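# Move the yellow open bin from shelf to table

## Task

Lift the yellow open bin down from the shelf and leave it standing upright on an empty area of the table, with all its parts still inside. The other bins must stay upright on the shelf with their parts in them. It only counts if everything stays put once the robot lets go, and nothing the robot is touching at the end may drop by more than roughly a fingernail's thickness when released.

## Robot and tools

Robot: two 7-joint Kinova Gen3 arms, left_arm and right_arm, each ending in a two-finger parallel gripper. Base positions in the scene frame: left_arm at (+0.057, +0.336, 0) m, right_arm at (-0.015, -0.370, 0) m, both turned only slightly about z. Scene frame: origin on the table top midway between the arms, +z up, +x out over the table, left_arm on the +y side. The names left and right do not refer to sides of any picture.

Gripper frame: fingers point along the gripper's +z and close along its x axis. The reported end_effector_position is the point between the pads; fingertips reach 17.5 mm past it. A pure rotation pivots about that point. Fully open gap is 50 mm.

Row layout (used by execute_actions and move): 18 numbers, each in [-1, 1], always for both arms even if one stays still. Order: left dx, dy, dz, rx, ry, rz, left gripper position, force_limit, speed, then the same nine for the right arm. Optionally 14 more numbers in [0, 1] follow: a stiffness multiplier per joint, left's 7 then right's 7, which persist until changed.

The six motion numbers per arm are an offset, not a pose: they are relative to that gripper's measured pose when the action (or move) starts, expressed in the gripper's own axes. Scale: 1.0 equals 0.6 m of translation or 180 degrees of rotation; rx, ry, rz form a single rotation vector. Within one action every row is measured from the same start pose, not from the row before. Each control step clips the command to at most 70 mm and 16 degrees away from the current measured pose, so large offsets need several actions; the arm stops at its last clipped pose. Position is favoured over orientation if both cannot be met.

Gripper numbers are absolute commands, not offsets. position: +1 fully open, about -0.65 pads touching, -1 to grip (close until blocked). force_limit: -1 about 20 N per pad, 0 about 102 N, +1 about 185 N. speed of the gap: -1 20 mm/s, 0 85 mm/s, +1 150 mm/s. To leave a gripper unchanged resend its current three numbers; a 0 is a real command. New force or speed only applies after position changes by at least 0.01.

Tools:
- execute_actions(actions): a list of actions; each action is a table of up to 15 rows, one row per 1/30 s step; a short table repeats its last row to fill 15 steps. An empty list just returns state and images.
- move(target, speed, blocking): target is one 18-number row, offsets measured from the pose in the most recent result that reported one; each gripper travels a straight line there, both arms finishing together, over 0.5 to 10 s. speed is m/s, 0.002 to 0.5 (default 0.25); rotation limited to twice that in rad/s. Paths ignore obstacles and the other arm; real motion can lag, stray, or overshoot the speed, mostly near full reach. Faster contact and targets deeper past contact mean harder pushes. blocking=false returns after 0.5 s while motion continues; then use wait or stop before sending anything else.
- wait(seconds): 0 to 10; lets the scene run holding the last command, returning early if a move ends.
- stop(): brakes a running move; needs stopping room. Fingers are not stopped.
- zoom_image(camera, region): camera is cam_low, cam_left_wrist or cam_right_wrist; region [x0, y0, x1, y1] in pixels of the 504x504 image, at most 504 by 504.
- read_manual(section): licence texts only.
- finished_scene(scene): ends the given scene irreversibly and reports success.

Results: a state line per arm with gripper position (m) and quaternion wxyz in the scene frame (can be off at long reach), Joint positions, Hand target lines (where the controller is now steering), gripper position_measured in counts (gap roughly (250 - counts) x 0.202 mm), and object_status: 0 moving, 1 blocked while opening, 2 blocked while closing (a grip), 3 reached the command or pads met (usually nothing held). Confirm a grip by status 2. A move adds a move: line: done, off_target, moving, held or fault, plus limits (paced = command clipped; held = some steps blocked, after which the arm may surge). A pose unreachable line means the clearance check altered that arm's command. Cameras: cam_low is fixed, the two wrist cameras ride on the hands; calibration data is given and may be slightly off.

Cautions: do not let the arms collide or push hard on each other. Contact torque at a joint's load limit (49.1 N m for the first four joints, 30.9 N m for the wrist joints, held weight included) freezes that arm for 10 s. Holding loads warms motors; a MOTOR HOT line appears from 60 °C and at 75 °C the arm goes limp and sinks. Small random tugs on held parts or pushes on loose items can occur. Avoid drops, slips, slamming down, and knocking anything off the table or bins off the shelf. Tip the yellow bin as little as possible so its parts stay in, and release it fully resting on the table before ending.

Each tool is called after "Emit:" in YAML: its name, and indented under it one key for each argument.

## Session

Emit:
execute_actions:
  actions: []

Scene clock: 0.00 s.
left_arm: end_effector_position=(+0.1322, +0.4346, +0.1973) position_measured=3 object_status=3 end_effector_quat_wxyz=(-0.578, +0.611, +0.459, +0.287) | right_arm: end_effector_position=(+0.4566, -0.4713, +0.2566) position_measured=3 object_status=3 end_effector_quat_wxyz=(-0.004, -0.499, +0.867, -0.002)
Joint positions: left_arm=[ 0.688  0.961  0.423  2.448 -0.615  1.414  3.089] | right_arm=[ 0.635  0.441 -0.628  1.454  0.268  1.336  4.087]
Joint velocities: left_arm=[-0.     0.    -0.001 -0.    -0.001 -0.     0.   ] | right_arm=[-0.001  0.001  0.     0.    -0.    -0.002 -0.   ]
Hand target (left_arm): +0.132, +0.435, +0.197; +0.578, -0.611, -0.459, -0.287
Hand target (right_arm): +0.457, -0.471, +0.257; -0.004, -0.499, +0.867, -0.002
Joint stiffness scale: left_arm=[1. 1. 1. 1. 1. 1. 1.] | right_arm=[1. 1. 1. 1. 1. 1. 1.]

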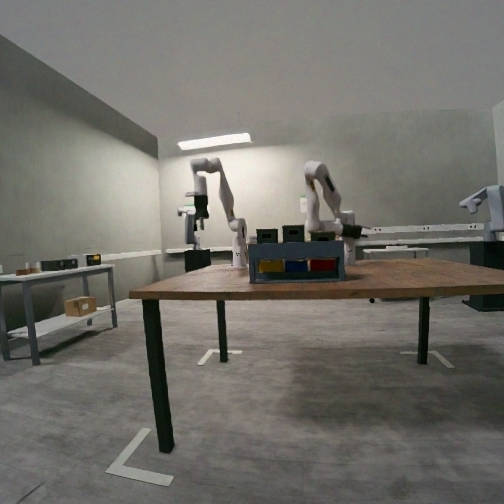

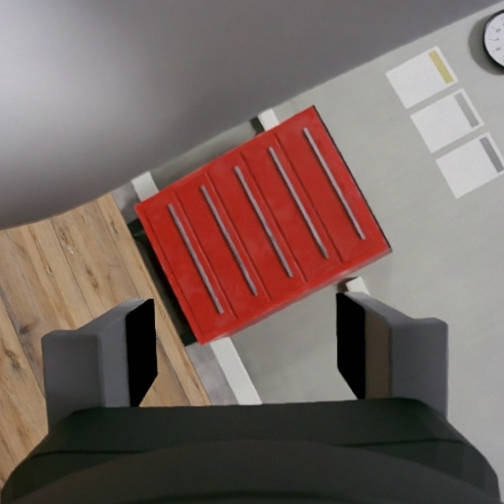

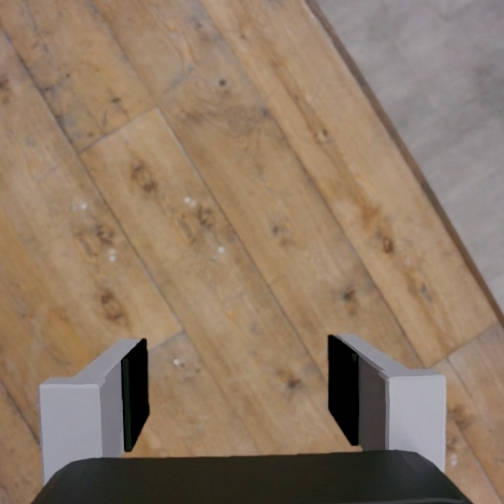

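Emit:
zoom_image:
  camera: "cam_low"
  region: [230, 210, 370, 300]

Region (230, 210, 370, 300) of cam_low's 504x504 image, scaled by 3.600, with more detail than that image has; it fills the top 324 rows of this view, and the rest is white.

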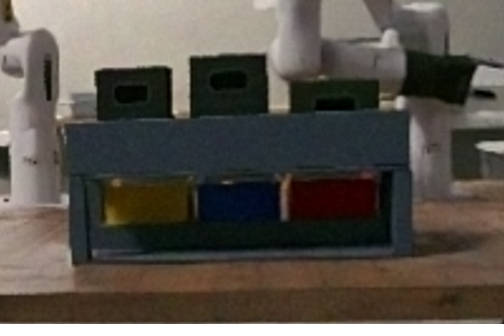

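Emit:
move:
  target: [0,0,0,0,0,0,1,0,0, -0.32,0.682,-0.322,0,0,0,1,0,0]

Scene clock: 9.17 s.
left_arm: end_effector_position=(+0.1322, +0.4346, +0.1973) position_measured=3 object_status=3 end_effector_quat_wxyz=(-0.578, +0.611, +0.459, +0.287) | right_arm: end_effector_position=(+0.2004, -0.0938, +0.4491) position_measured=3 object_status=3 end_effector_quat_wxyz=(-0.001, -0.502, +0.865, +0.003)
Joint positions: left_arm=[ 0.688  0.961  0.423  2.448 -0.615  1.414  3.089] | right_arm=[-0.063  0.221 -1.185  1.198  0.207  1.85   2.923]
Joint velocities: left_arm=[ 0.     0.     0.001 -0.     0.002  0.001  0.   ] | right_arm=[-0.009  0.001  0.001 -0.    -0.     0.001  0.   ]
Hand target (left_arm): +0.132, +0.435, +0.197; +0.578, -0.611, -0.459, -0.287
Hand target (right_arm): +0.203, -0.097, +0.449; -0.002, -0.498, +0.867, -0.002
Off the commanded pose (left_arm): 0.000 m, 0 deg.
Off the commanded pose (right_arm): 0.005 m, 1 deg.
Joint stiffness scale: left_arm=[1. 1. 1. 1. 1. 1. 1.] | right_arm=[1. 1. 1. 1. 1. 1. 1.]
move: off_target (right_arm)
camera_calibration (this result's frames):
cam_left_wrist: T_world_to_cam=[[0.439469, 0.205808, 0.874363, -0.327241], [0.888084, 0.0465384, -0.457319, -0.024856], [-0.134812, 0.977485, -0.162323, -0.203495], [0, 0, 0, 1]] pos_world=[0.138453, 0.267419, 0.241728]
cam_right_wrist: T_world_to_cam=[[-0.501157, -0.865011, 0.0244478, 0.0106051], [-0.864435, 0.501727, 0.0319699, 0.235065], [-0.0399204, -0.00511156, -0.99919, 0.616758], [0, 0, 0, 1]] pos_world=[0.233135, -0.105613, 0.608484]

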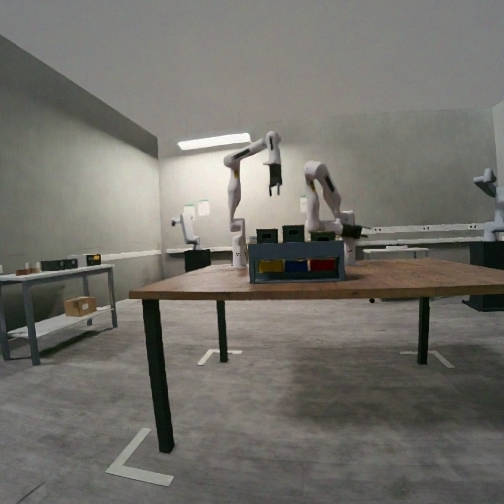

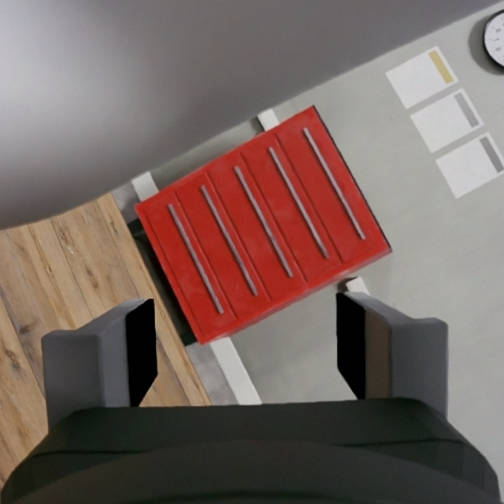

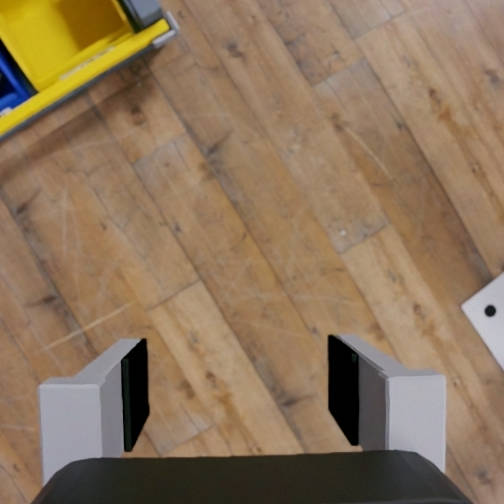

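Emit:
move:
  target: [0,0,0,0,0,0,1,0,0, -0.297,-0.213,0,0,0,0,1,0,0]

Scene clock: 11.57 s.
left_arm: end_effector_position=(+0.1322, +0.4346, +0.1973) position_measured=3 object_status=3 end_effector_quat_wxyz=(-0.578, +0.611, +0.459, +0.287) | right_arm: end_effector_position=(+0.4053, -0.0063, +0.4474) position_measured=3 object_status=3 end_effector_quat_wxyz=(+0.028, -0.496, +0.868, +0.008)
Joint positions: left_arm=[ 0.688  0.961  0.423  2.448 -0.615  1.414  3.089] | right_arm=[-0.59   0.684 -0.612  0.359  0.456  2.088  3.263]
Joint velocities: left_arm=[ 0.    -0.     0.     0.    -0.001 -0.    -0.   ] | right_arm=[-0.107  0.001  0.452 -0.053 -0.323  0.001  0.09 ]
Hand target (left_arm): +0.132, +0.435, +0.197; +0.578, -0.611, -0.459, -0.287
Hand target (right_arm): +0.400, -0.004, +0.447; +0.024, -0.502, +0.864, +0.009
Off the commanded pose (left_arm): 0.000 m, 0 deg.
Off the commanded pose (right_arm): 0.007 m, 4 deg.
Joint stiffness scale: left_arm=[1. 1. 1. 1. 1. 1. 1.] | right_arm=[1. 1. 1. 1. 1. 1. 1.]
joint sent to its limit (right arm) — the command would take joint 6 (wrist pitch) past its upper limit, so that joint was sent only as far as its limit.
move: off_target (right_arm)
camera_calibration (this result's frames):
cam_left_wrist: T_world_to_cam=[[0.439469, 0.205808, 0.874363, -0.327241], [0.888084, 0.0465383, -0.457319, -0.0248559], [-0.134811, 0.977485, -0.162323, -0.203495], [0, 0, 0, 1]] pos_world=[0.138453, 0.267419, 0.241729]
cam_right_wrist: T_world_to_cam=[[-0.513145, -0.857726, -0.0314494, 0.218867], [-0.858277, 0.513063, 0.0112344, 0.375235], [0.00649951, 0.0327572, -0.999442, 0.605137], [0, 0, 0, 1]] pos_world=[0.430433, -0.0246135, 0.607467]

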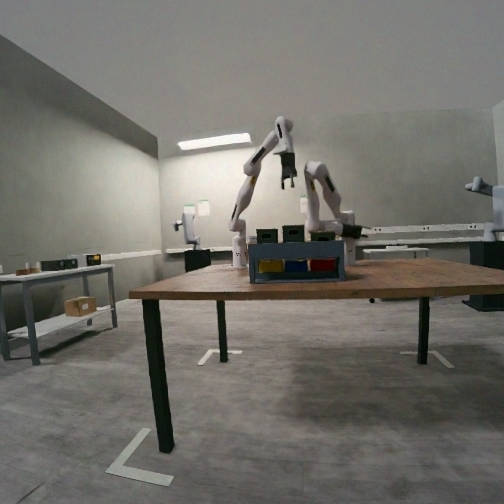

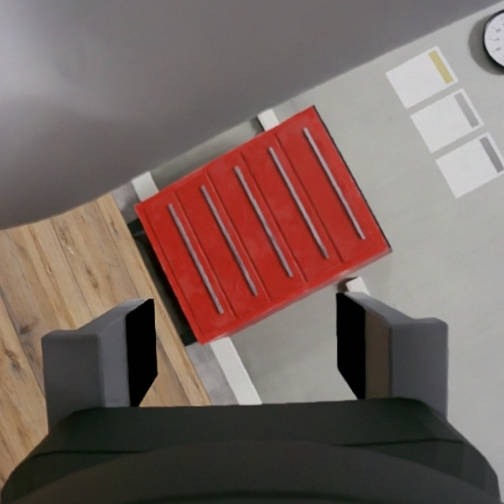

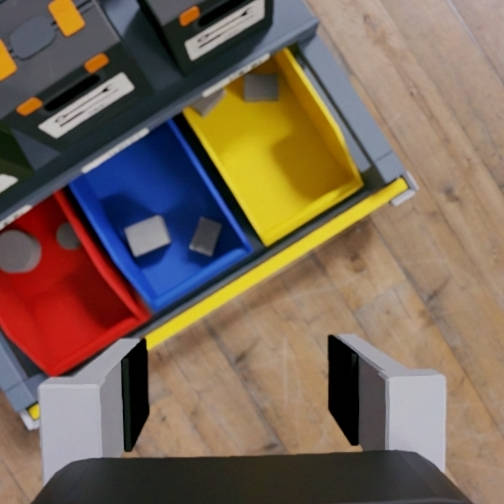

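Emit:
zoom_image:
  camera: "cam_right_wrist"
  region: [150, 30, 420, 270]

Region (150, 30, 420, 270) of cam_right_wrist's 504x504 image, scaled by 1.867.

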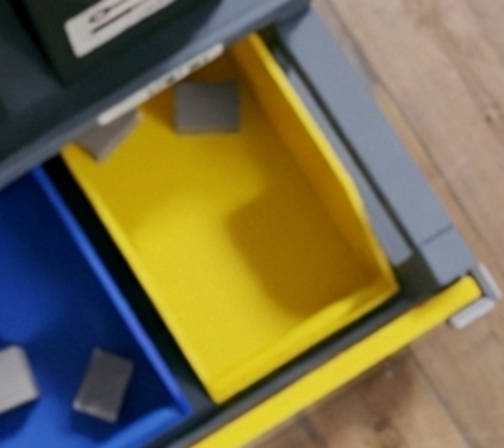

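Emit:
move:
  target: [0,0,0,0,0,0,1,0,0, 0.081,-0.1725,0.329,0,0,-0.1667,1,0,0]

Scene clock: 19.33 s.
left_arm: end_effector_position=(+0.1322, +0.4346, +0.1973) position_measured=3 object_status=3 end_effector_quat_wxyz=(-0.578, +0.611, +0.459, +0.287) | right_arm: end_effector_position=(+0.4724, -0.0906, +0.2506) position_measured=3 object_status=3 end_effector_quat_wxyz=(+0.027, -0.703, +0.710, +0.004)
Joint positions: left_arm=[ 0.688  0.961  0.423  2.448 -0.615  1.414  3.089] | right_arm=[-0.118  0.613 -0.694  1.226  0.377  1.375  3.844]
Joint velocities: left_arm=[-0.    -0.001 -0.    -0.    -0.001 -0.     0.   ] | right_arm=[ 0.005  0.001  0.     0.    -0.     0.    -0.001]
Hand target (left_arm): +0.132, +0.435, +0.197; +0.578, -0.611, -0.459, -0.287
Hand target (right_arm): +0.477, -0.093, +0.249; -0.029, +0.704, -0.709, -0.000
Off the commanded pose (left_arm): 0.000 m, 0 deg.
Off the commanded pose (right_arm): 0.006 m, 0 deg.
Joint stiffness scale: left_arm=[1. 1. 1. 1. 1. 1. 1.] | right_arm=[1. 1. 1. 1. 1. 1. 1.]
move: off_target (right_arm)
camera_calibration (this result's frames):
cam_left_wrist: T_world_to_cam=[[0.439469, 0.205808, 0.874363, -0.327241], [0.888084, 0.0465386, -0.45732, -0.024856], [-0.134812, 0.977485, -0.162323, -0.203495], [0, 0, 0, 1]] pos_world=[0.138453, 0.267419, 0.241729]
cam_right_wrist: T_world_to_cam=[[-0.0157271, -0.9997, -0.0187858, -0.076155], [-0.999845, 0.0158726, -0.00761987, 0.504763], [0.00791576, 0.018663, -0.999794, 0.408971], [0, 0, 0, 1]] pos_world=[0.50025, -0.0917767, 0.411302]

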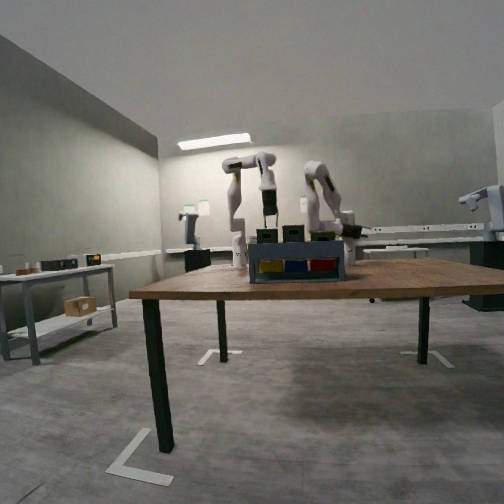

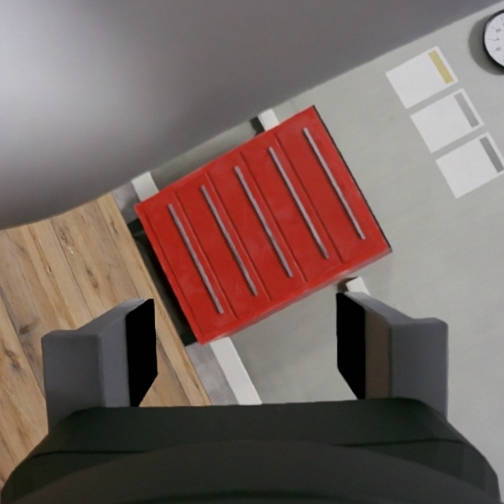

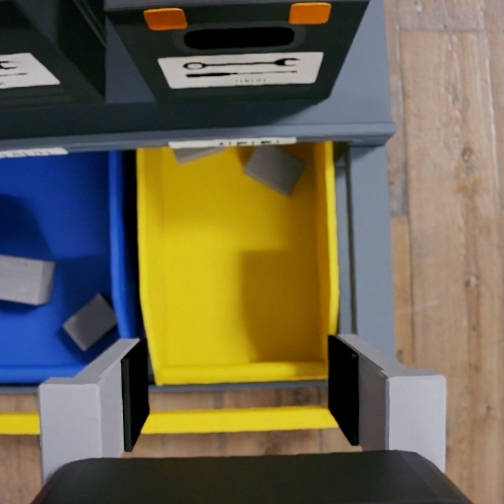

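Emit:
move:
  target: [0,0,0,0,0,0,1,0,0, -0.017,0.283,0.117,0.278,0,0,1,0,0]

Scene clock: 24.60 s.
left_arm: end_effector_position=(+0.1322, +0.4346, +0.1973) position_measured=3 object_status=3 end_effector_quat_wxyz=(-0.578, +0.611, +0.459, +0.287) | right_arm: end_effector_position=(+0.3022, -0.0744, +0.1738) position_measured=3 object_status=3 end_effector_quat_wxyz=(+0.316, -0.628, +0.648, -0.293)
Joint positions: left_arm=[ 0.688  0.961  0.423  2.448 -0.615  1.414  3.089] | right_arm=[-0.921  0.546 -0.652  2.323  1.44   1.236  1.912]
Joint velocities: left_arm=[ 0.    -0.001  0.     0.    -0.     0.     0.   ] | right_arm=[-0.009  0.001  0.001  0.    -0.    -0.001 -0.001]
Hand target (left_arm): +0.132, +0.435, +0.197; +0.578, -0.611, -0.459, -0.287
Hand target (right_arm): +0.304, -0.074, +0.175; -0.320, +0.628, -0.645, +0.296
Off the commanded pose (left_arm): 0.000 m, 0 deg.
Off the commanded pose (right_arm): 0.003 m, 1 deg.
Joint stiffness scale: left_arm=[1. 1. 1. 1. 1. 1. 1.] | right_arm=[1. 1. 1. 1. 1. 1. 1.]
move: done
camera_calibration (this result's frames):
cam_left_wrist: T_world_to_cam=[[0.439469, 0.205808, 0.874363, -0.327241], [0.888084, 0.0465385, -0.45732, -0.024856], [-0.134812, 0.977485, -0.162323, -0.203495], [0, 0, 0, 1]] pos_world=[0.138453, 0.267419, 0.241729]
cam_right_wrist: T_world_to_cam=[[-0.0346875, -0.998962, -0.0295162, -0.056522], [-0.647462, 0.0449606, -0.76077, 0.360362], [0.761308, -0.00727861, -0.64835, 0.0425795], [0, 0, 0, 1]] pos_world=[0.198944, -0.0723555, 0.300091]

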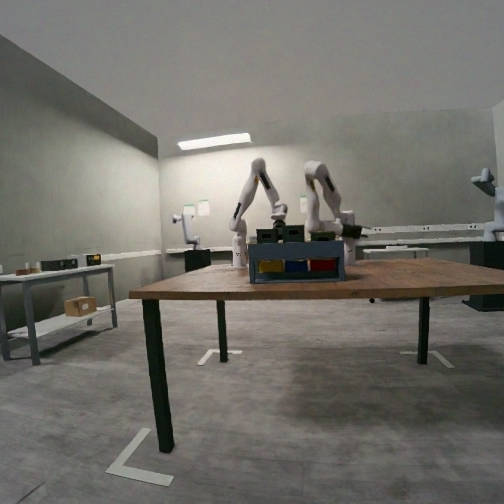

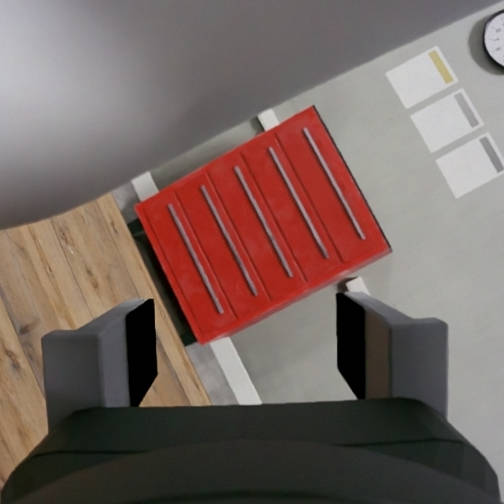

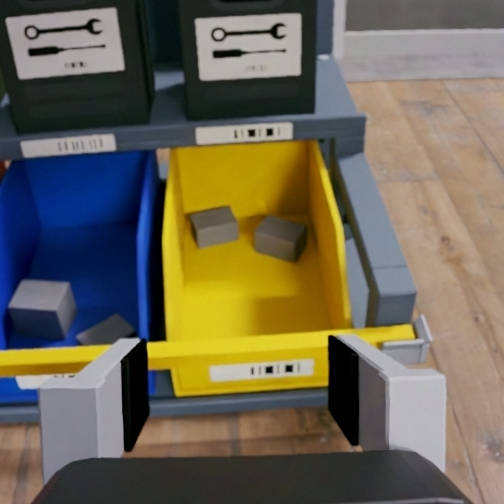

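Emit:
move:
  target: [0,0,0,0,0,0,1,0,0, 0,0,0,-0.278,0,0,1,0,0]

Scene clock: 36.20 s.
left_arm: end_effector_position=(+0.1322, +0.4346, +0.1973) position_measured=3 object_status=3 end_effector_quat_wxyz=(-0.578, +0.611, +0.459, +0.287) | right_arm: end_effector_position=(+0.3054, -0.0738, +0.1749) position_measured=3 object_status=3 end_effector_quat_wxyz=(+0.029, -0.703, +0.711, +0.005)
Joint positions: left_arm=[ 0.688  0.961  0.423  2.448 -0.615  1.414  3.089] | right_arm=[-0.185  0.43  -0.78   1.813  0.364  0.983  3.505]
Joint velocities: left_arm=[-0.     0.    -0.    -0.     0.002  0.     0.   ] | right_arm=[ 0.008  0.006 -0.001 -0.001  0.     0.002  0.   ]
Hand target (left_arm): +0.132, +0.435, +0.197; +0.578, -0.611, -0.459, -0.287
Hand target (right_arm): +0.303, -0.075, +0.174; -0.024, +0.702, -0.711, -0.008
Off the commanded pose (left_arm): 0.000 m, 0 deg.
Off the commanded pose (right_arm): 0.003 m, 1 deg.
Joint stiffness scale: left_arm=[1. 1. 1. 1. 1. 1. 1.] | right_arm=[1. 1. 1. 1. 1. 1. 1.]
move: done
camera_calibration (this result's frames):
cam_left_wrist: T_world_to_cam=[[0.439469, 0.205808, 0.874363, -0.327241], [0.888084, 0.0465384, -0.457319, -0.024856], [-0.134811, 0.977485, -0.162323, -0.203495], [0, 0, 0, 1]] pos_world=[0.138453, 0.267419, 0.241729]
cam_right_wrist: T_world_to_cam=[[-0.016955, -0.999596, -0.0228089, -0.062368], [-0.999818, 0.0171503, -0.00839757, 0.33722], [0.00878536, 0.0226624, -0.999705, 0.334302], [0, 0, 0, 1]] pos_world=[0.333164, -0.0757023, 0.335612]

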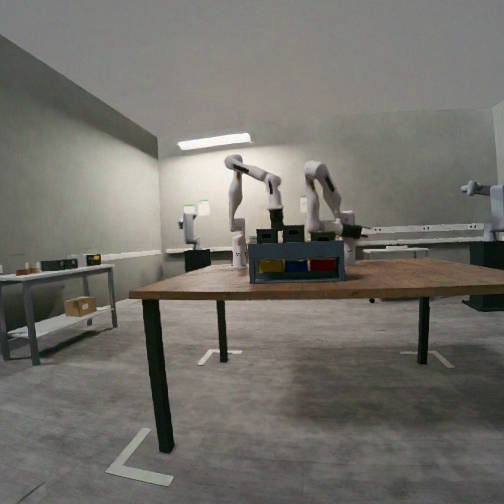

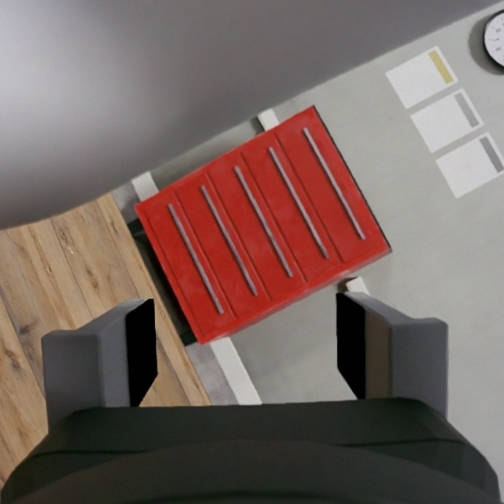

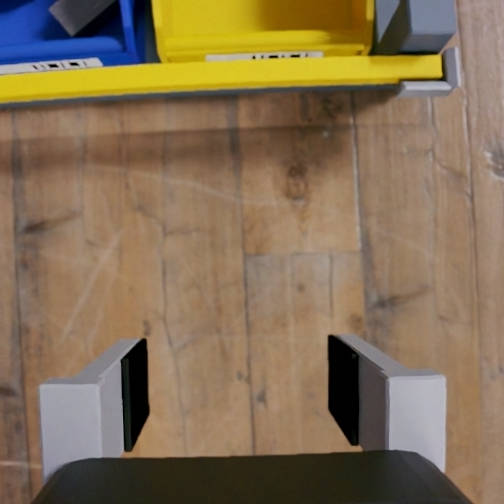

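Emit:
move:
  target: [0,0,0,0,0,0,1,0,0, 0.002,-0.192,0.025,0,0,-0.5,1,0,0]

Scene clock: 41.30 s.
left_arm: end_effector_position=(+0.1322, +0.4346, +0.1973) position_measured=3 object_status=3 end_effector_quat_wxyz=(-0.578, +0.611, +0.459, +0.287) | right_arm: end_effector_position=(+0.4201, -0.0728, +0.1650) position_measured=3 object_status=3 end_effector_quat_wxyz=(-0.029, +0.999, -0.008, +0.018)
Joint positions: left_arm=[ 0.688  0.961  0.423  2.448 -0.615  1.414  3.089] | right_arm=[ 0.015  0.682 -0.879  1.511  0.549  1.139  5.227]
Joint velocities: left_arm=[-0.     0.001  0.    -0.     0.    -0.    -0.   ] | right_arm=[-0.     0.003 -0.001 -0.004 -0.    -0.001  0.008]
Hand target (left_arm): +0.132, +0.435, +0.197; +0.578, -0.611, -0.459, -0.287
Hand target (right_arm): +0.421, -0.076, +0.164; -0.024, +1.000, -0.006, +0.017
Off the commanded pose (left_arm): 0.000 m, 0 deg.
Off the commanded pose (right_arm): 0.003 m, 1 deg.
Joint stiffness scale: left_arm=[1. 1. 1. 1. 1. 1. 1.] | right_arm=[1. 1. 1. 1. 1. 1. 1.]
move: done
camera_calibration (this result's frames):
cam_left_wrist: T_world_to_cam=[[0.439469, 0.205808, 0.874363, -0.327241], [0.888084, 0.0465388, -0.457319, -0.0248561], [-0.134812, 0.977485, -0.162323, -0.203495], [0, 0, 0, 1]] pos_world=[0.138453, 0.267419, 0.241729]
cam_right_wrist: T_world_to_cam=[[0.997848, -0.0241256, 0.0609692, -0.428803], [-0.0221242, -0.999201, -0.0332918, -0.0288669], [0.0617236, 0.0318712, -0.997584, 0.301434], [0, 0, 0, 1]] pos_world=[0.408636, -0.048796, 0.325888]

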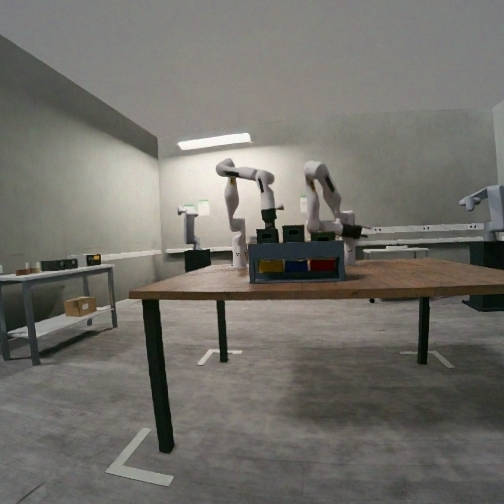

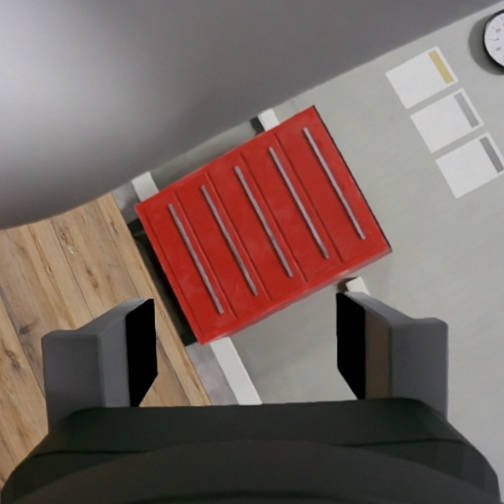

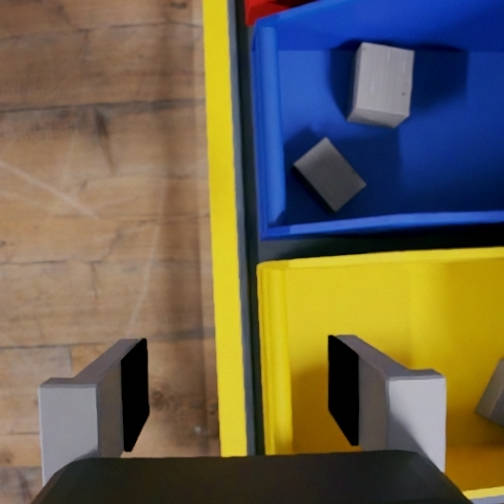

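Emit:
move:
  target: [0,0,0,0,0,0,1,0,0, 0,0,-0.05,0,0,0.75,1,0,0]
  speed: 0.5

Emit:
move:
  target: [0,0,0,0,0,0,1,0,0, 0,0,0,0,0,0.75,1,0,0]
  speed: 0.5

Scene clock: 52.93 s.
left_arm: end_effector_position=(+0.1322, +0.4346, +0.1973) position_measured=3 object_status=3 end_effector_quat_wxyz=(-0.578, +0.611, +0.459, +0.287) | right_arm: end_effector_position=(+0.4224, -0.0750, +0.1951) position_measured=3 object_status=3 end_effector_quat_wxyz=(+0.032, -0.378, +0.925, +0.019)
Joint positions: left_arm=[ 0.688  0.961  0.423  2.448 -0.615  1.414  3.089] | right_arm=[-0.296  0.562 -0.478  1.438  0.263  1.131  3.023]
Joint velocities: left_arm=[ 0.001  0.    -0.    -0.     0.001  0.    -0.   ] | right_arm=[-0.003  0.    -0.001 -0.002 -0.     0.003 -0.007]
Hand target (left_arm): +0.132, +0.435, +0.197; +0.578, -0.611, -0.459, -0.287
Hand target (right_arm): +0.419, -0.075, +0.195; +0.028, -0.375, +0.926, +0.019
Off the commanded pose (left_arm): 0.000 m, 0 deg.
Off the commanded pose (right_arm): 0.003 m, 1 deg.
Joint stiffness scale: left_arm=[1. 1. 1. 1. 1. 1. 1.] | right_arm=[1. 1. 1. 1. 1. 1. 1.]
move: done
camera_calibration (this result's frames):
cam_left_wrist: T_world_to_cam=[[0.439469, 0.205808, 0.874363, -0.327241], [0.888084, 0.0465386, -0.45732, -0.024856], [-0.134812, 0.977485, -0.162323, -0.203495], [0, 0, 0, 1]] pos_world=[0.138453, 0.267419, 0.241729]
cam_right_wrist: T_world_to_cam=[[-0.717729, -0.694648, -0.0482641, 0.262723], [-0.696263, 0.716847, 0.0367231, 0.369785], [0.00908833, 0.0599617, -0.998159, 0.35583], [0, 0, 0, 1]] pos_world=[0.442798, -0.103915, 0.354275]

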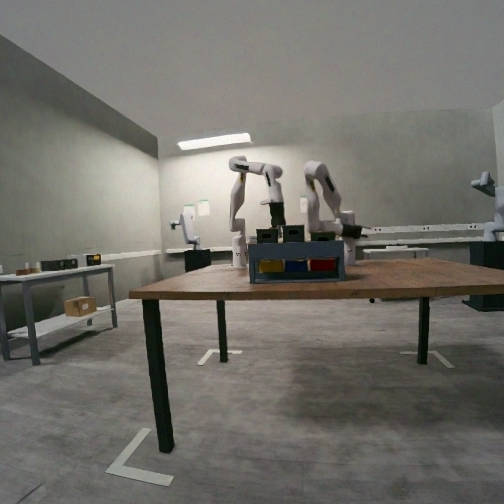

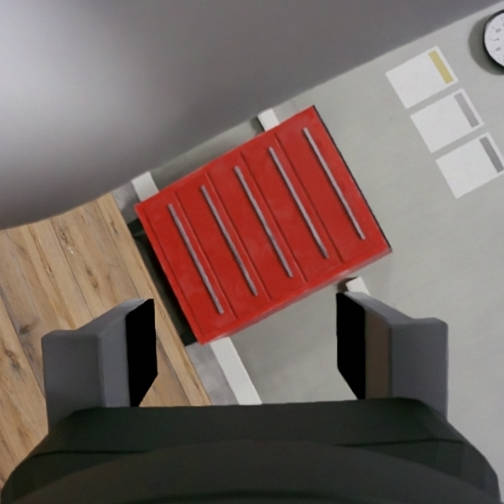

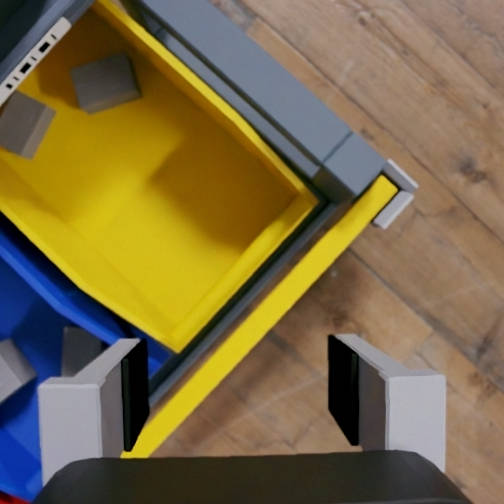

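Scene clock: 55.77 s.
left_arm: end_effector_position=(+0.1322, +0.4346, +0.1973) position_measured=3 object_status=3 end_effector_quat_wxyz=(-0.578, +0.611, +0.459, +0.287) | right_arm: end_effector_position=(+0.4236, -0.0783, +0.1941) position_measured=3 object_status=3 end_effector_quat_wxyz=(-0.003, +0.709, +0.705, +0.034)
Joint positions: left_arm=[ 0.688  0.961  0.423  2.448 -0.615  1.414  3.089] | right_arm=[-0.494  0.583 -0.023  1.348 -0.007  1.145  0.967]
Joint velocities: left_arm=[-0.    -0.001 -0.    -0.    -0.001  0.    -0.   ] | right_arm=[ 0.001 -0.002 -0.001  0.001 -0.    -0.    -0.007]
Hand target (left_arm): +0.132, +0.435, +0.197; +0.578, -0.611, -0.459, -0.287
Hand target (right_arm): +0.422, -0.076, +0.195; -0.005, +0.711, +0.703, +0.036
Off the commanded pose (left_arm): 0.000 m, 0 deg.
Off the commanded pose (right_arm): 0.004 m, 0 deg.
Joint stiffness scale: left_arm=[1. 1. 1. 1. 1. 1. 1.] | right_arm=[1. 1. 1. 1. 1. 1. 1.]
move: off_target (right_arm)
camera_calibration (this result's frames):
cam_left_wrist: T_world_to_cam=[[0.439469, 0.205808, 0.874363, -0.327241], [0.888084, 0.0465385, -0.45732, -0.0248559], [-0.134812, 0.977485, -0.162323, -0.203495], [0, 0, 0, 1]] pos_world=[0.138453, 0.267419, 0.241729]
cam_right_wrist: T_world_to_cam=[[0.00931217, 0.996863, 0.078603, 0.0610402], [0.997524, -0.0147405, 0.0687645, -0.407944], [0.0697074, 0.0777681, -0.994532, 0.330047], [0, 0, 0, 1]] pos_world=[0.383359, -0.0925291, 0.351496]

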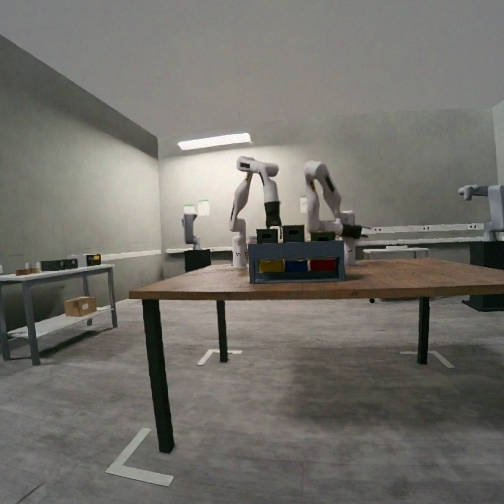

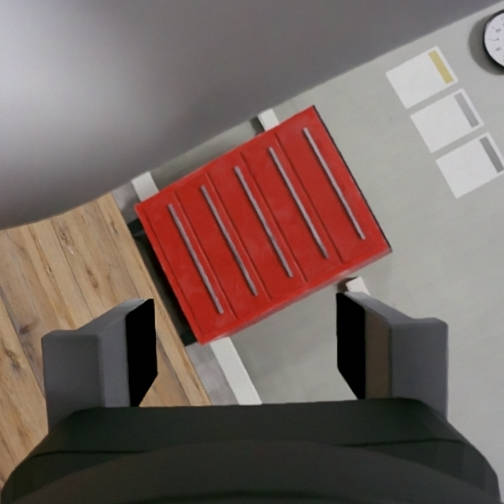

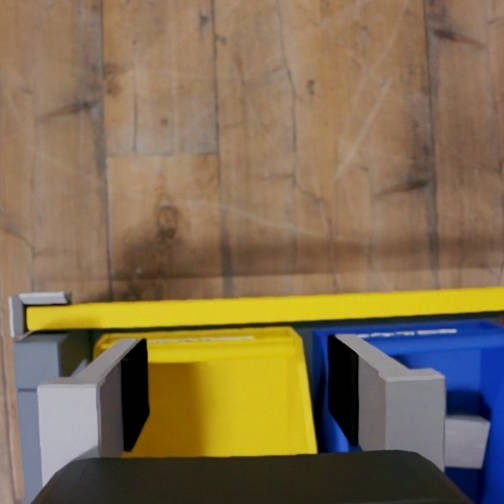

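Emit:
move:
  target: [0,0,0,0,0,0,1,0,0, 0.0155,0.0107,0.142,-0.1667,0,0,1,0,0]
  speed: 0.15

Scene clock: 59.17 s.
left_arm: end_effector_position=(+0.1322, +0.4346, +0.1973) position_measured=3 object_status=3 end_effector_quat_wxyz=(-0.578, +0.611, +0.459, +0.287) | right_arm: end_effector_position=(+0.4323, -0.0647, +0.1106) position_measured=3 object_status=3 end_effector_quat_wxyz=(+0.180, +0.687, +0.672, +0.213)
Joint positions: left_arm=[ 0.688  0.961  0.423  2.448 -0.615  1.414  3.089] | right_arm=[-1.059  0.569  0.432  1.938  0.534  0.292  0.238]
Joint velocities: left_arm=[-0. -0. -0. -0. -0.  0. -0.] | right_arm=[-0.011  0.003  0.007  0.001  0.    -0.003  0.   ]
Hand target (left_arm): +0.132, +0.435, +0.197; +0.578, -0.611, -0.459, -0.287
Hand target (right_arm): +0.433, -0.064, +0.110; +0.180, +0.685, +0.673, +0.214
Off the commanded pose (left_arm): 0.000 m, 0 deg.
Off the commanded pose (right_arm): 0.002 m, 0 deg.
Joint stiffness scale: left_arm=[1. 1. 1. 1. 1. 1. 1.] | right_arm=[1. 1. 1. 1. 1. 1. 1.]
move: done
camera_calibration (this result's frames):
cam_left_wrist: T_world_to_cam=[[0.439468, 0.205808, 0.874363, -0.327241], [0.888084, 0.0465386, -0.457319, -0.0248562], [-0.134812, 0.977485, -0.162323, -0.203494], [0, 0, 0, 1]] pos_world=[0.138453, 0.267419, 0.241728]
cam_right_wrist: T_world_to_cam=[[-0.00116683, 0.997148, 0.0754678, 0.058873], [0.832146, -0.040883, 0.553048, -0.394473], [0.554556, 0.0634455, -0.829724, 0.0166013], [0, 0, 0, 1]] pos_world=[0.319121, -0.0758856, 0.227494]

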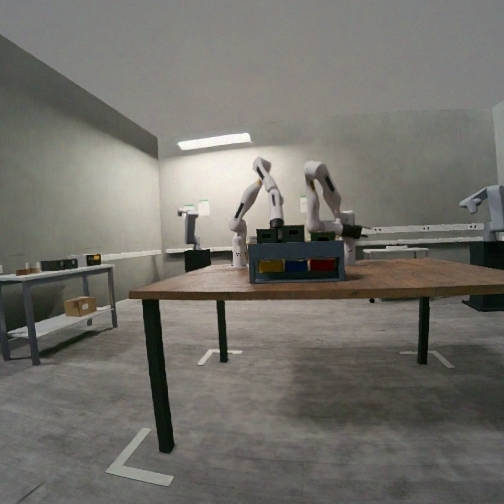

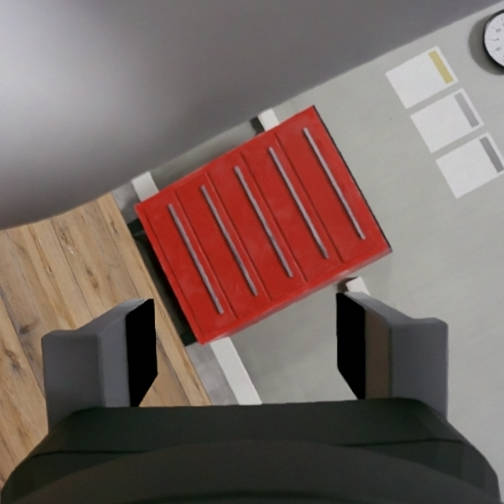

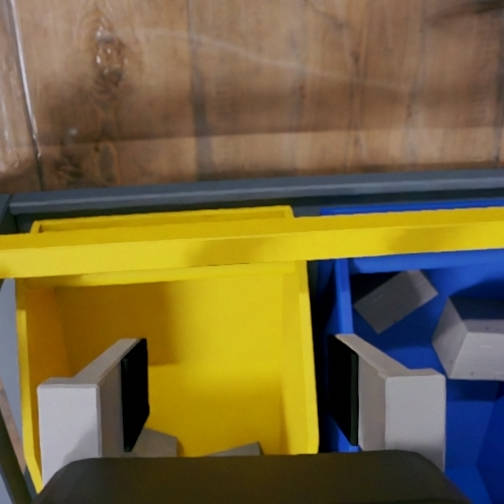

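Emit:
move:
  target: [0,0,0,0,0,0,1,0,0, 0.0095,0,0.05,0,0,0,1,0,0]
  speed: 0.05

Scene clock: 62.70 s.
left_arm: end_effector_position=(+0.1322, +0.4346, +0.1973) position_measured=3 object_status=3 end_effector_quat_wxyz=(-0.578, +0.611, +0.459, +0.287) | right_arm: end_effector_position=(+0.4482, -0.0621, +0.0867) position_measured=3 object_status=3 end_effector_quat_wxyz=(+0.184, +0.685, +0.674, +0.209)
Joint positions: left_arm=[ 0.688  0.961  0.423  2.448 -0.615  1.414  3.089] | right_arm=[-1.033  0.645  0.433  1.907  0.534  0.249  0.238]
Joint velocities: left_arm=[-0.     0.    -0.    -0.001 -0.    -0.001 -0.   ] | right_arm=[ 0.001  0.004 -0.    -0.001 -0.    -0.     0.   ]
Hand target (left_arm): +0.132, +0.435, +0.197; +0.578, -0.611, -0.459, -0.287
Hand target (right_arm): +0.448, -0.058, +0.086; +0.179, +0.687, +0.672, +0.213
Off the commanded pose (left_arm): 0.000 m, 0 deg.
Off the commanded pose (right_arm): 0.004 m, 1 deg.
Joint stiffness scale: left_arm=[1. 1. 1. 1. 1. 1. 1.] | right_arm=[1. 1. 1. 1. 1. 1. 1.]
move: off_target (right_arm)
camera_calibration (this result's frames):
cam_left_wrist: T_world_to_cam=[[0.439469, 0.205808, 0.874363, -0.327241], [0.888084, 0.0465385, -0.457319, -0.024856], [-0.134812, 0.977485, -0.162323, -0.203495], [0, 0, 0, 1]] pos_world=[0.138453, 0.267419, 0.241729]
cam_right_wrist: T_world_to_cam=[[-0.00392531, 0.99804, 0.0624537, 0.0605818], [0.831689, -0.0314182, 0.554352, -0.393667], [0.555227, 0.0541181, -0.829936, -0.0131214], [0, 0, 0, 1]] pos_world=[0.334932, -0.0721213, 0.203557]

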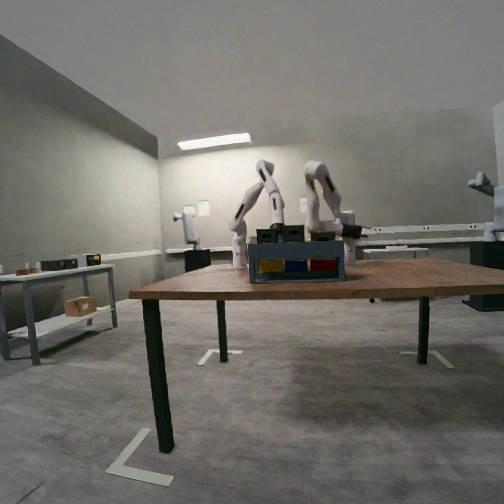

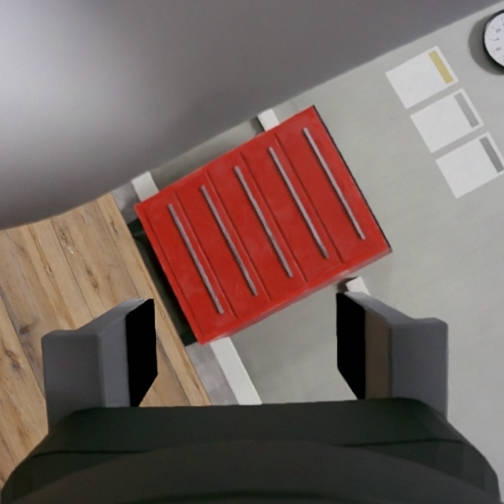

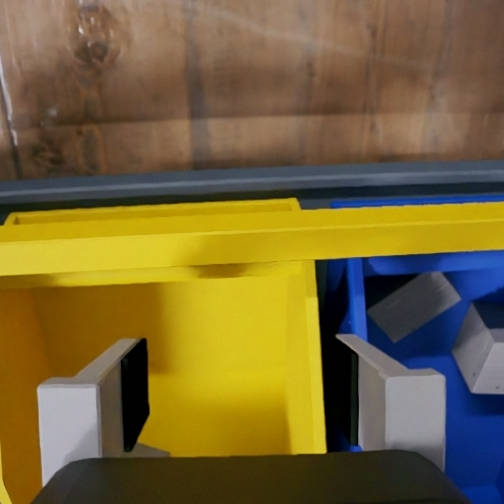

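Emit:
move:
  target: [0,0,0,0,0,0,1,0,0, 0.003,0,0.04,0,0,0,1,0,0]
  speed: 0.04

Scene clock: 64.00 s.
left_arm: end_effector_position=(+0.1322, +0.4346, +0.1973) position_measured=3 object_status=3 end_effector_quat_wxyz=(-0.578, +0.611, +0.459, +0.287) | right_arm: end_effector_position=(+0.4596, -0.0617, +0.0673) position_measured=3 object_status=3 end_effector_quat_wxyz=(+0.186, +0.683, +0.675, +0.206)
Joint positions: left_arm=[ 0.688  0.961  0.423  2.448 -0.615  1.414  3.089] | right_arm=[-1.013  0.702  0.433  1.884  0.534  0.216  0.238]
Joint velocities: left_arm=[ 0.001 -0.     0.    -0.     0.001  0.    -0.   ] | right_arm=[ 0.001  0.006 -0.001 -0.002 -0.001 -0.003 -0.001]
Hand target (left_arm): +0.132, +0.435, +0.197; +0.578, -0.611, -0.459, -0.287
Hand target (right_arm): +0.461, -0.060, +0.066; +0.184, +0.685, +0.674, +0.209
Off the commanded pose (left_arm): 0.000 m, 0 deg.
Off the commanded pose (right_arm): 0.003 m, 0 deg.
Joint stiffness scale: left_arm=[1. 1. 1. 1. 1. 1. 1.] | right_arm=[1. 1. 1. 1. 1. 1. 1.]
move: done
camera_calibration (this result's frames):
cam_left_wrist: T_world_to_cam=[[0.439469, 0.205808, 0.874363, -0.327241], [0.888084, 0.0465384, -0.45732, -0.0248559], [-0.134812, 0.977485, -0.162323, -0.203495], [0, 0, 0, 1]] pos_world=[0.138453, 0.267419, 0.241729]
cam_right_wrist: T_world_to_cam=[[-0.00605119, 0.998511, 0.0542085, 0.0629381], [0.83228, -0.0250212, 0.553791, -0.392282], [0.554323, 0.0484678, -0.830889, -0.0353819], [0, 0, 0, 1]] pos_world=[0.346482, -0.0709449, 0.184432]

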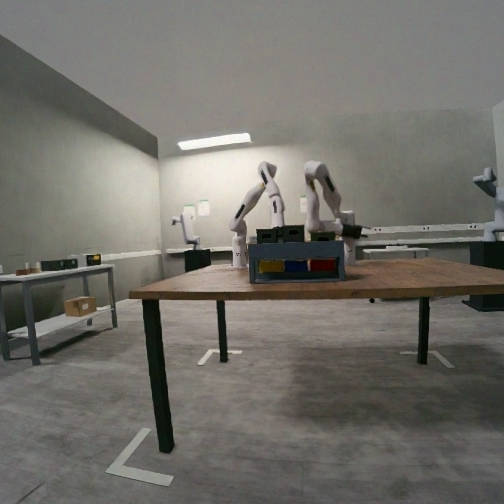

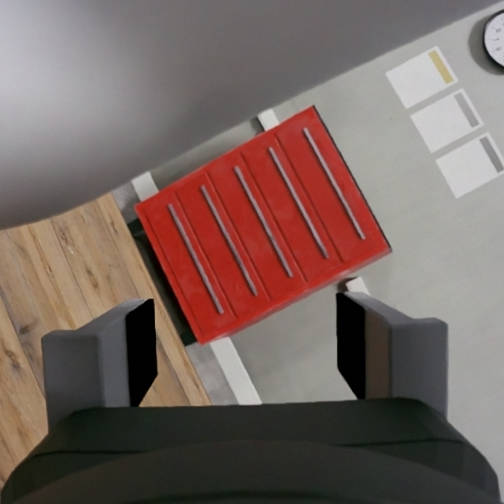

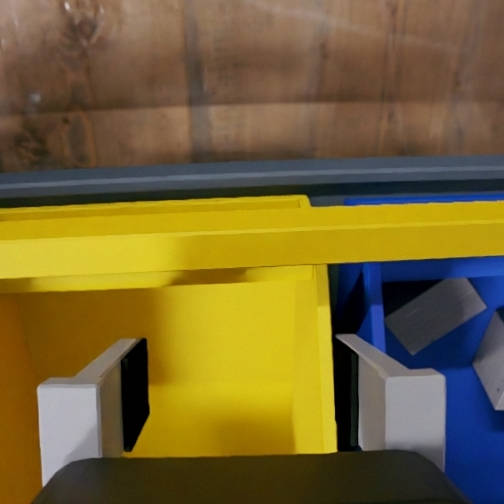

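Emit:
move:
  target: [0,0,0,0,0,0,1,0,0, 0,0,0.04,0,0,0,1,0,0]
  speed: 0.04

Scene clock: 65.37 s.
left_arm: end_effector_position=(+0.1322, +0.4346, +0.1973) position_measured=3 object_status=3 end_effector_quat_wxyz=(-0.578, +0.611, +0.459, +0.287) | right_arm: end_effector_position=(+0.4706, -0.0623, +0.0478) position_measured=3 object_status=3 end_effector_quat_wxyz=(+0.188, +0.682, +0.677, +0.203)
Joint positions: left_arm=[ 0.688  0.961  0.423  2.448 -0.615  1.414  3.089] | right_arm=[-0.992  0.756  0.433  1.862  0.534  0.183  0.238]
Joint velocities: left_arm=[ 0.     0.001  0.    -0.     0.003  0.     0.   ] | right_arm=[ 0.002  0.004  0.001 -0.001 -0.     0.     0.   ]
Hand target (left_arm): +0.132, +0.435, +0.197; +0.578, -0.611, -0.459, -0.287
Hand target (right_arm): +0.472, -0.061, +0.047; +0.186, +0.683, +0.675, +0.206
Off the commanded pose (left_arm): 0.000 m, 0 deg.
Off the commanded pose (right_arm): 0.002 m, 0 deg.
Joint stiffness scale: left_arm=[1. 1. 1. 1. 1. 1. 1.] | right_arm=[1. 1. 1. 1. 1. 1. 1.]
move: done
camera_calibration (this result's frames):
cam_left_wrist: T_world_to_cam=[[0.439469, 0.205808, 0.874363, -0.327241], [0.888084, 0.0465387, -0.45732, -0.024856], [-0.134812, 0.977485, -0.162323, -0.203495], [0, 0, 0, 1]] pos_world=[0.138453, 0.267419, 0.241729]
cam_right_wrist: T_world_to_cam=[[-0.0080089, 0.99884, 0.0474801, 0.0659445], [0.833303, -0.0195801, 0.552469, -0.390626], [0.552758, 0.04399, -0.83218, -0.0571342], [0, 0, 0, 1]] pos_world=[0.357619, -0.0710032, 0.165132]

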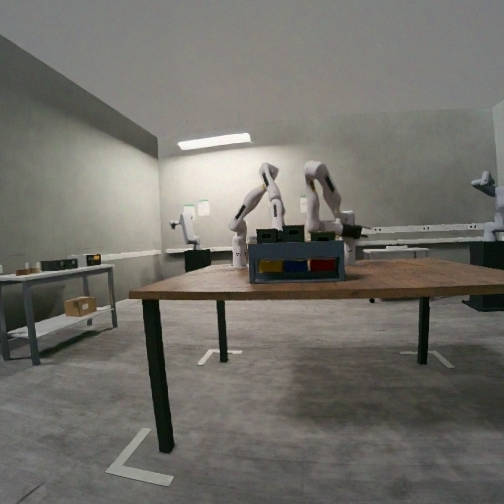

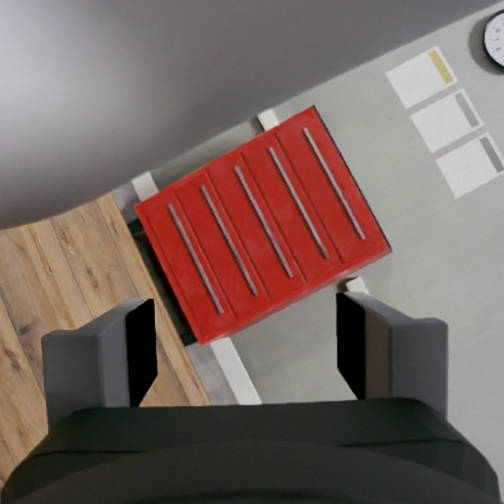

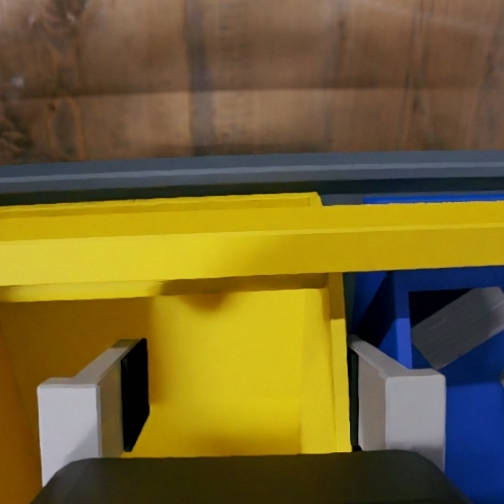

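Emit:
move:
  target: [0,0,0,0,0,0,1,0,0, 0.036,0,0,0,0,0,-1,0.3,0]
  speed: 0.04

Scene clock: 67.03 s.
left_arm: end_effector_position=(+0.1322, +0.4346, +0.1973) position_measured=3 object_status=3 end_effector_quat_wxyz=(-0.578, +0.611, +0.459, +0.287) | right_arm: end_effector_position=(+0.4747, -0.0437, +0.0517) position_measured=240 object_status=2 end_effector_quat_wxyz=(+0.191, +0.678, +0.680, +0.205)
Joint positions: left_arm=[ 0.688  0.961  0.423  2.448 -0.615  1.414  3.089] | right_arm=[-1.001  0.766  0.415  1.811  0.532  0.229  0.235]
Joint velocities: left_arm=[ 0.     0.    -0.001  0.001  0.002  0.     0.   ] | right_arm=[-0.001  0.    -0.003 -0.003  0.     0.005 -0.   ]
Hand target (left_arm): +0.132, +0.435, +0.197; +0.578, -0.611, -0.459, -0.287
Hand target (right_arm): +0.471, -0.041, +0.048; +0.188, +0.682, +0.677, +0.203
Off the commanded pose (left_arm): 0.000 m, 0 deg.
Off the commanded pose (right_arm): 0.006 m, 1 deg.
Joint stiffness scale: left_arm=[1. 1. 1. 1. 1. 1. 1.] | right_arm=[1. 1. 1. 1. 1. 1. 1.]
move: off_target (right_arm)
camera_calibration (this result's frames):
cam_left_wrist: T_world_to_cam=[[0.439468, 0.205808, 0.874363, -0.327241], [0.888084, 0.0465384, -0.457319, -0.0248561], [-0.134812, 0.977485, -0.162323, -0.203495], [0, 0, 0, 1]] pos_world=[0.138453, 0.267419, 0.241728]
cam_right_wrist: T_world_to_cam=[[-0.0168385, 0.998927, 0.043142, 0.051633], [0.828865, -0.0101858, 0.559356, -0.393701], [0.559196, 0.0451777, -0.827804, -0.060233], [0, 0, 0, 1]] pos_world=[0.360876, -0.0528666, 0.16813]

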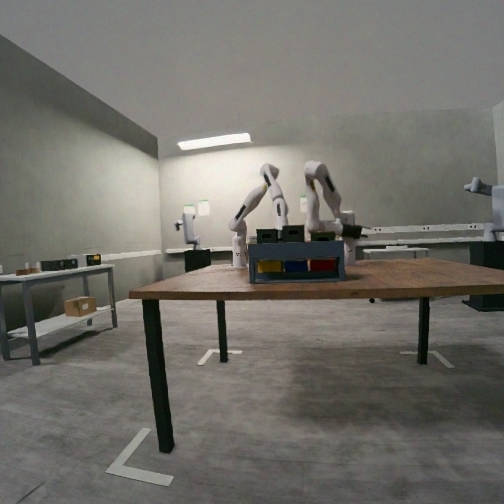

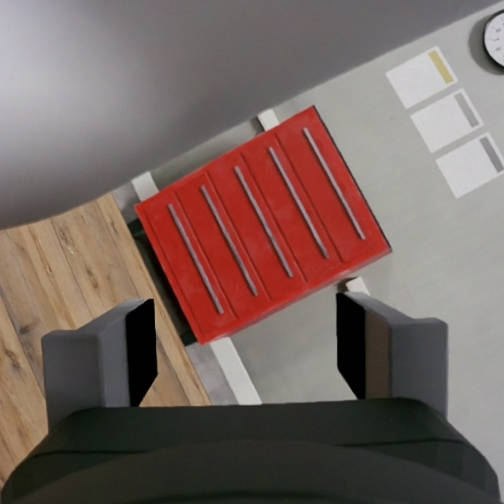

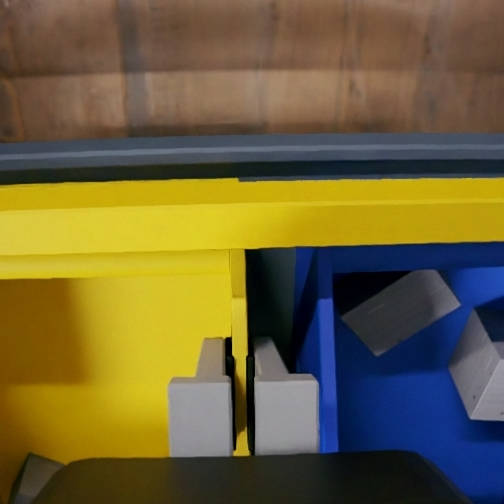

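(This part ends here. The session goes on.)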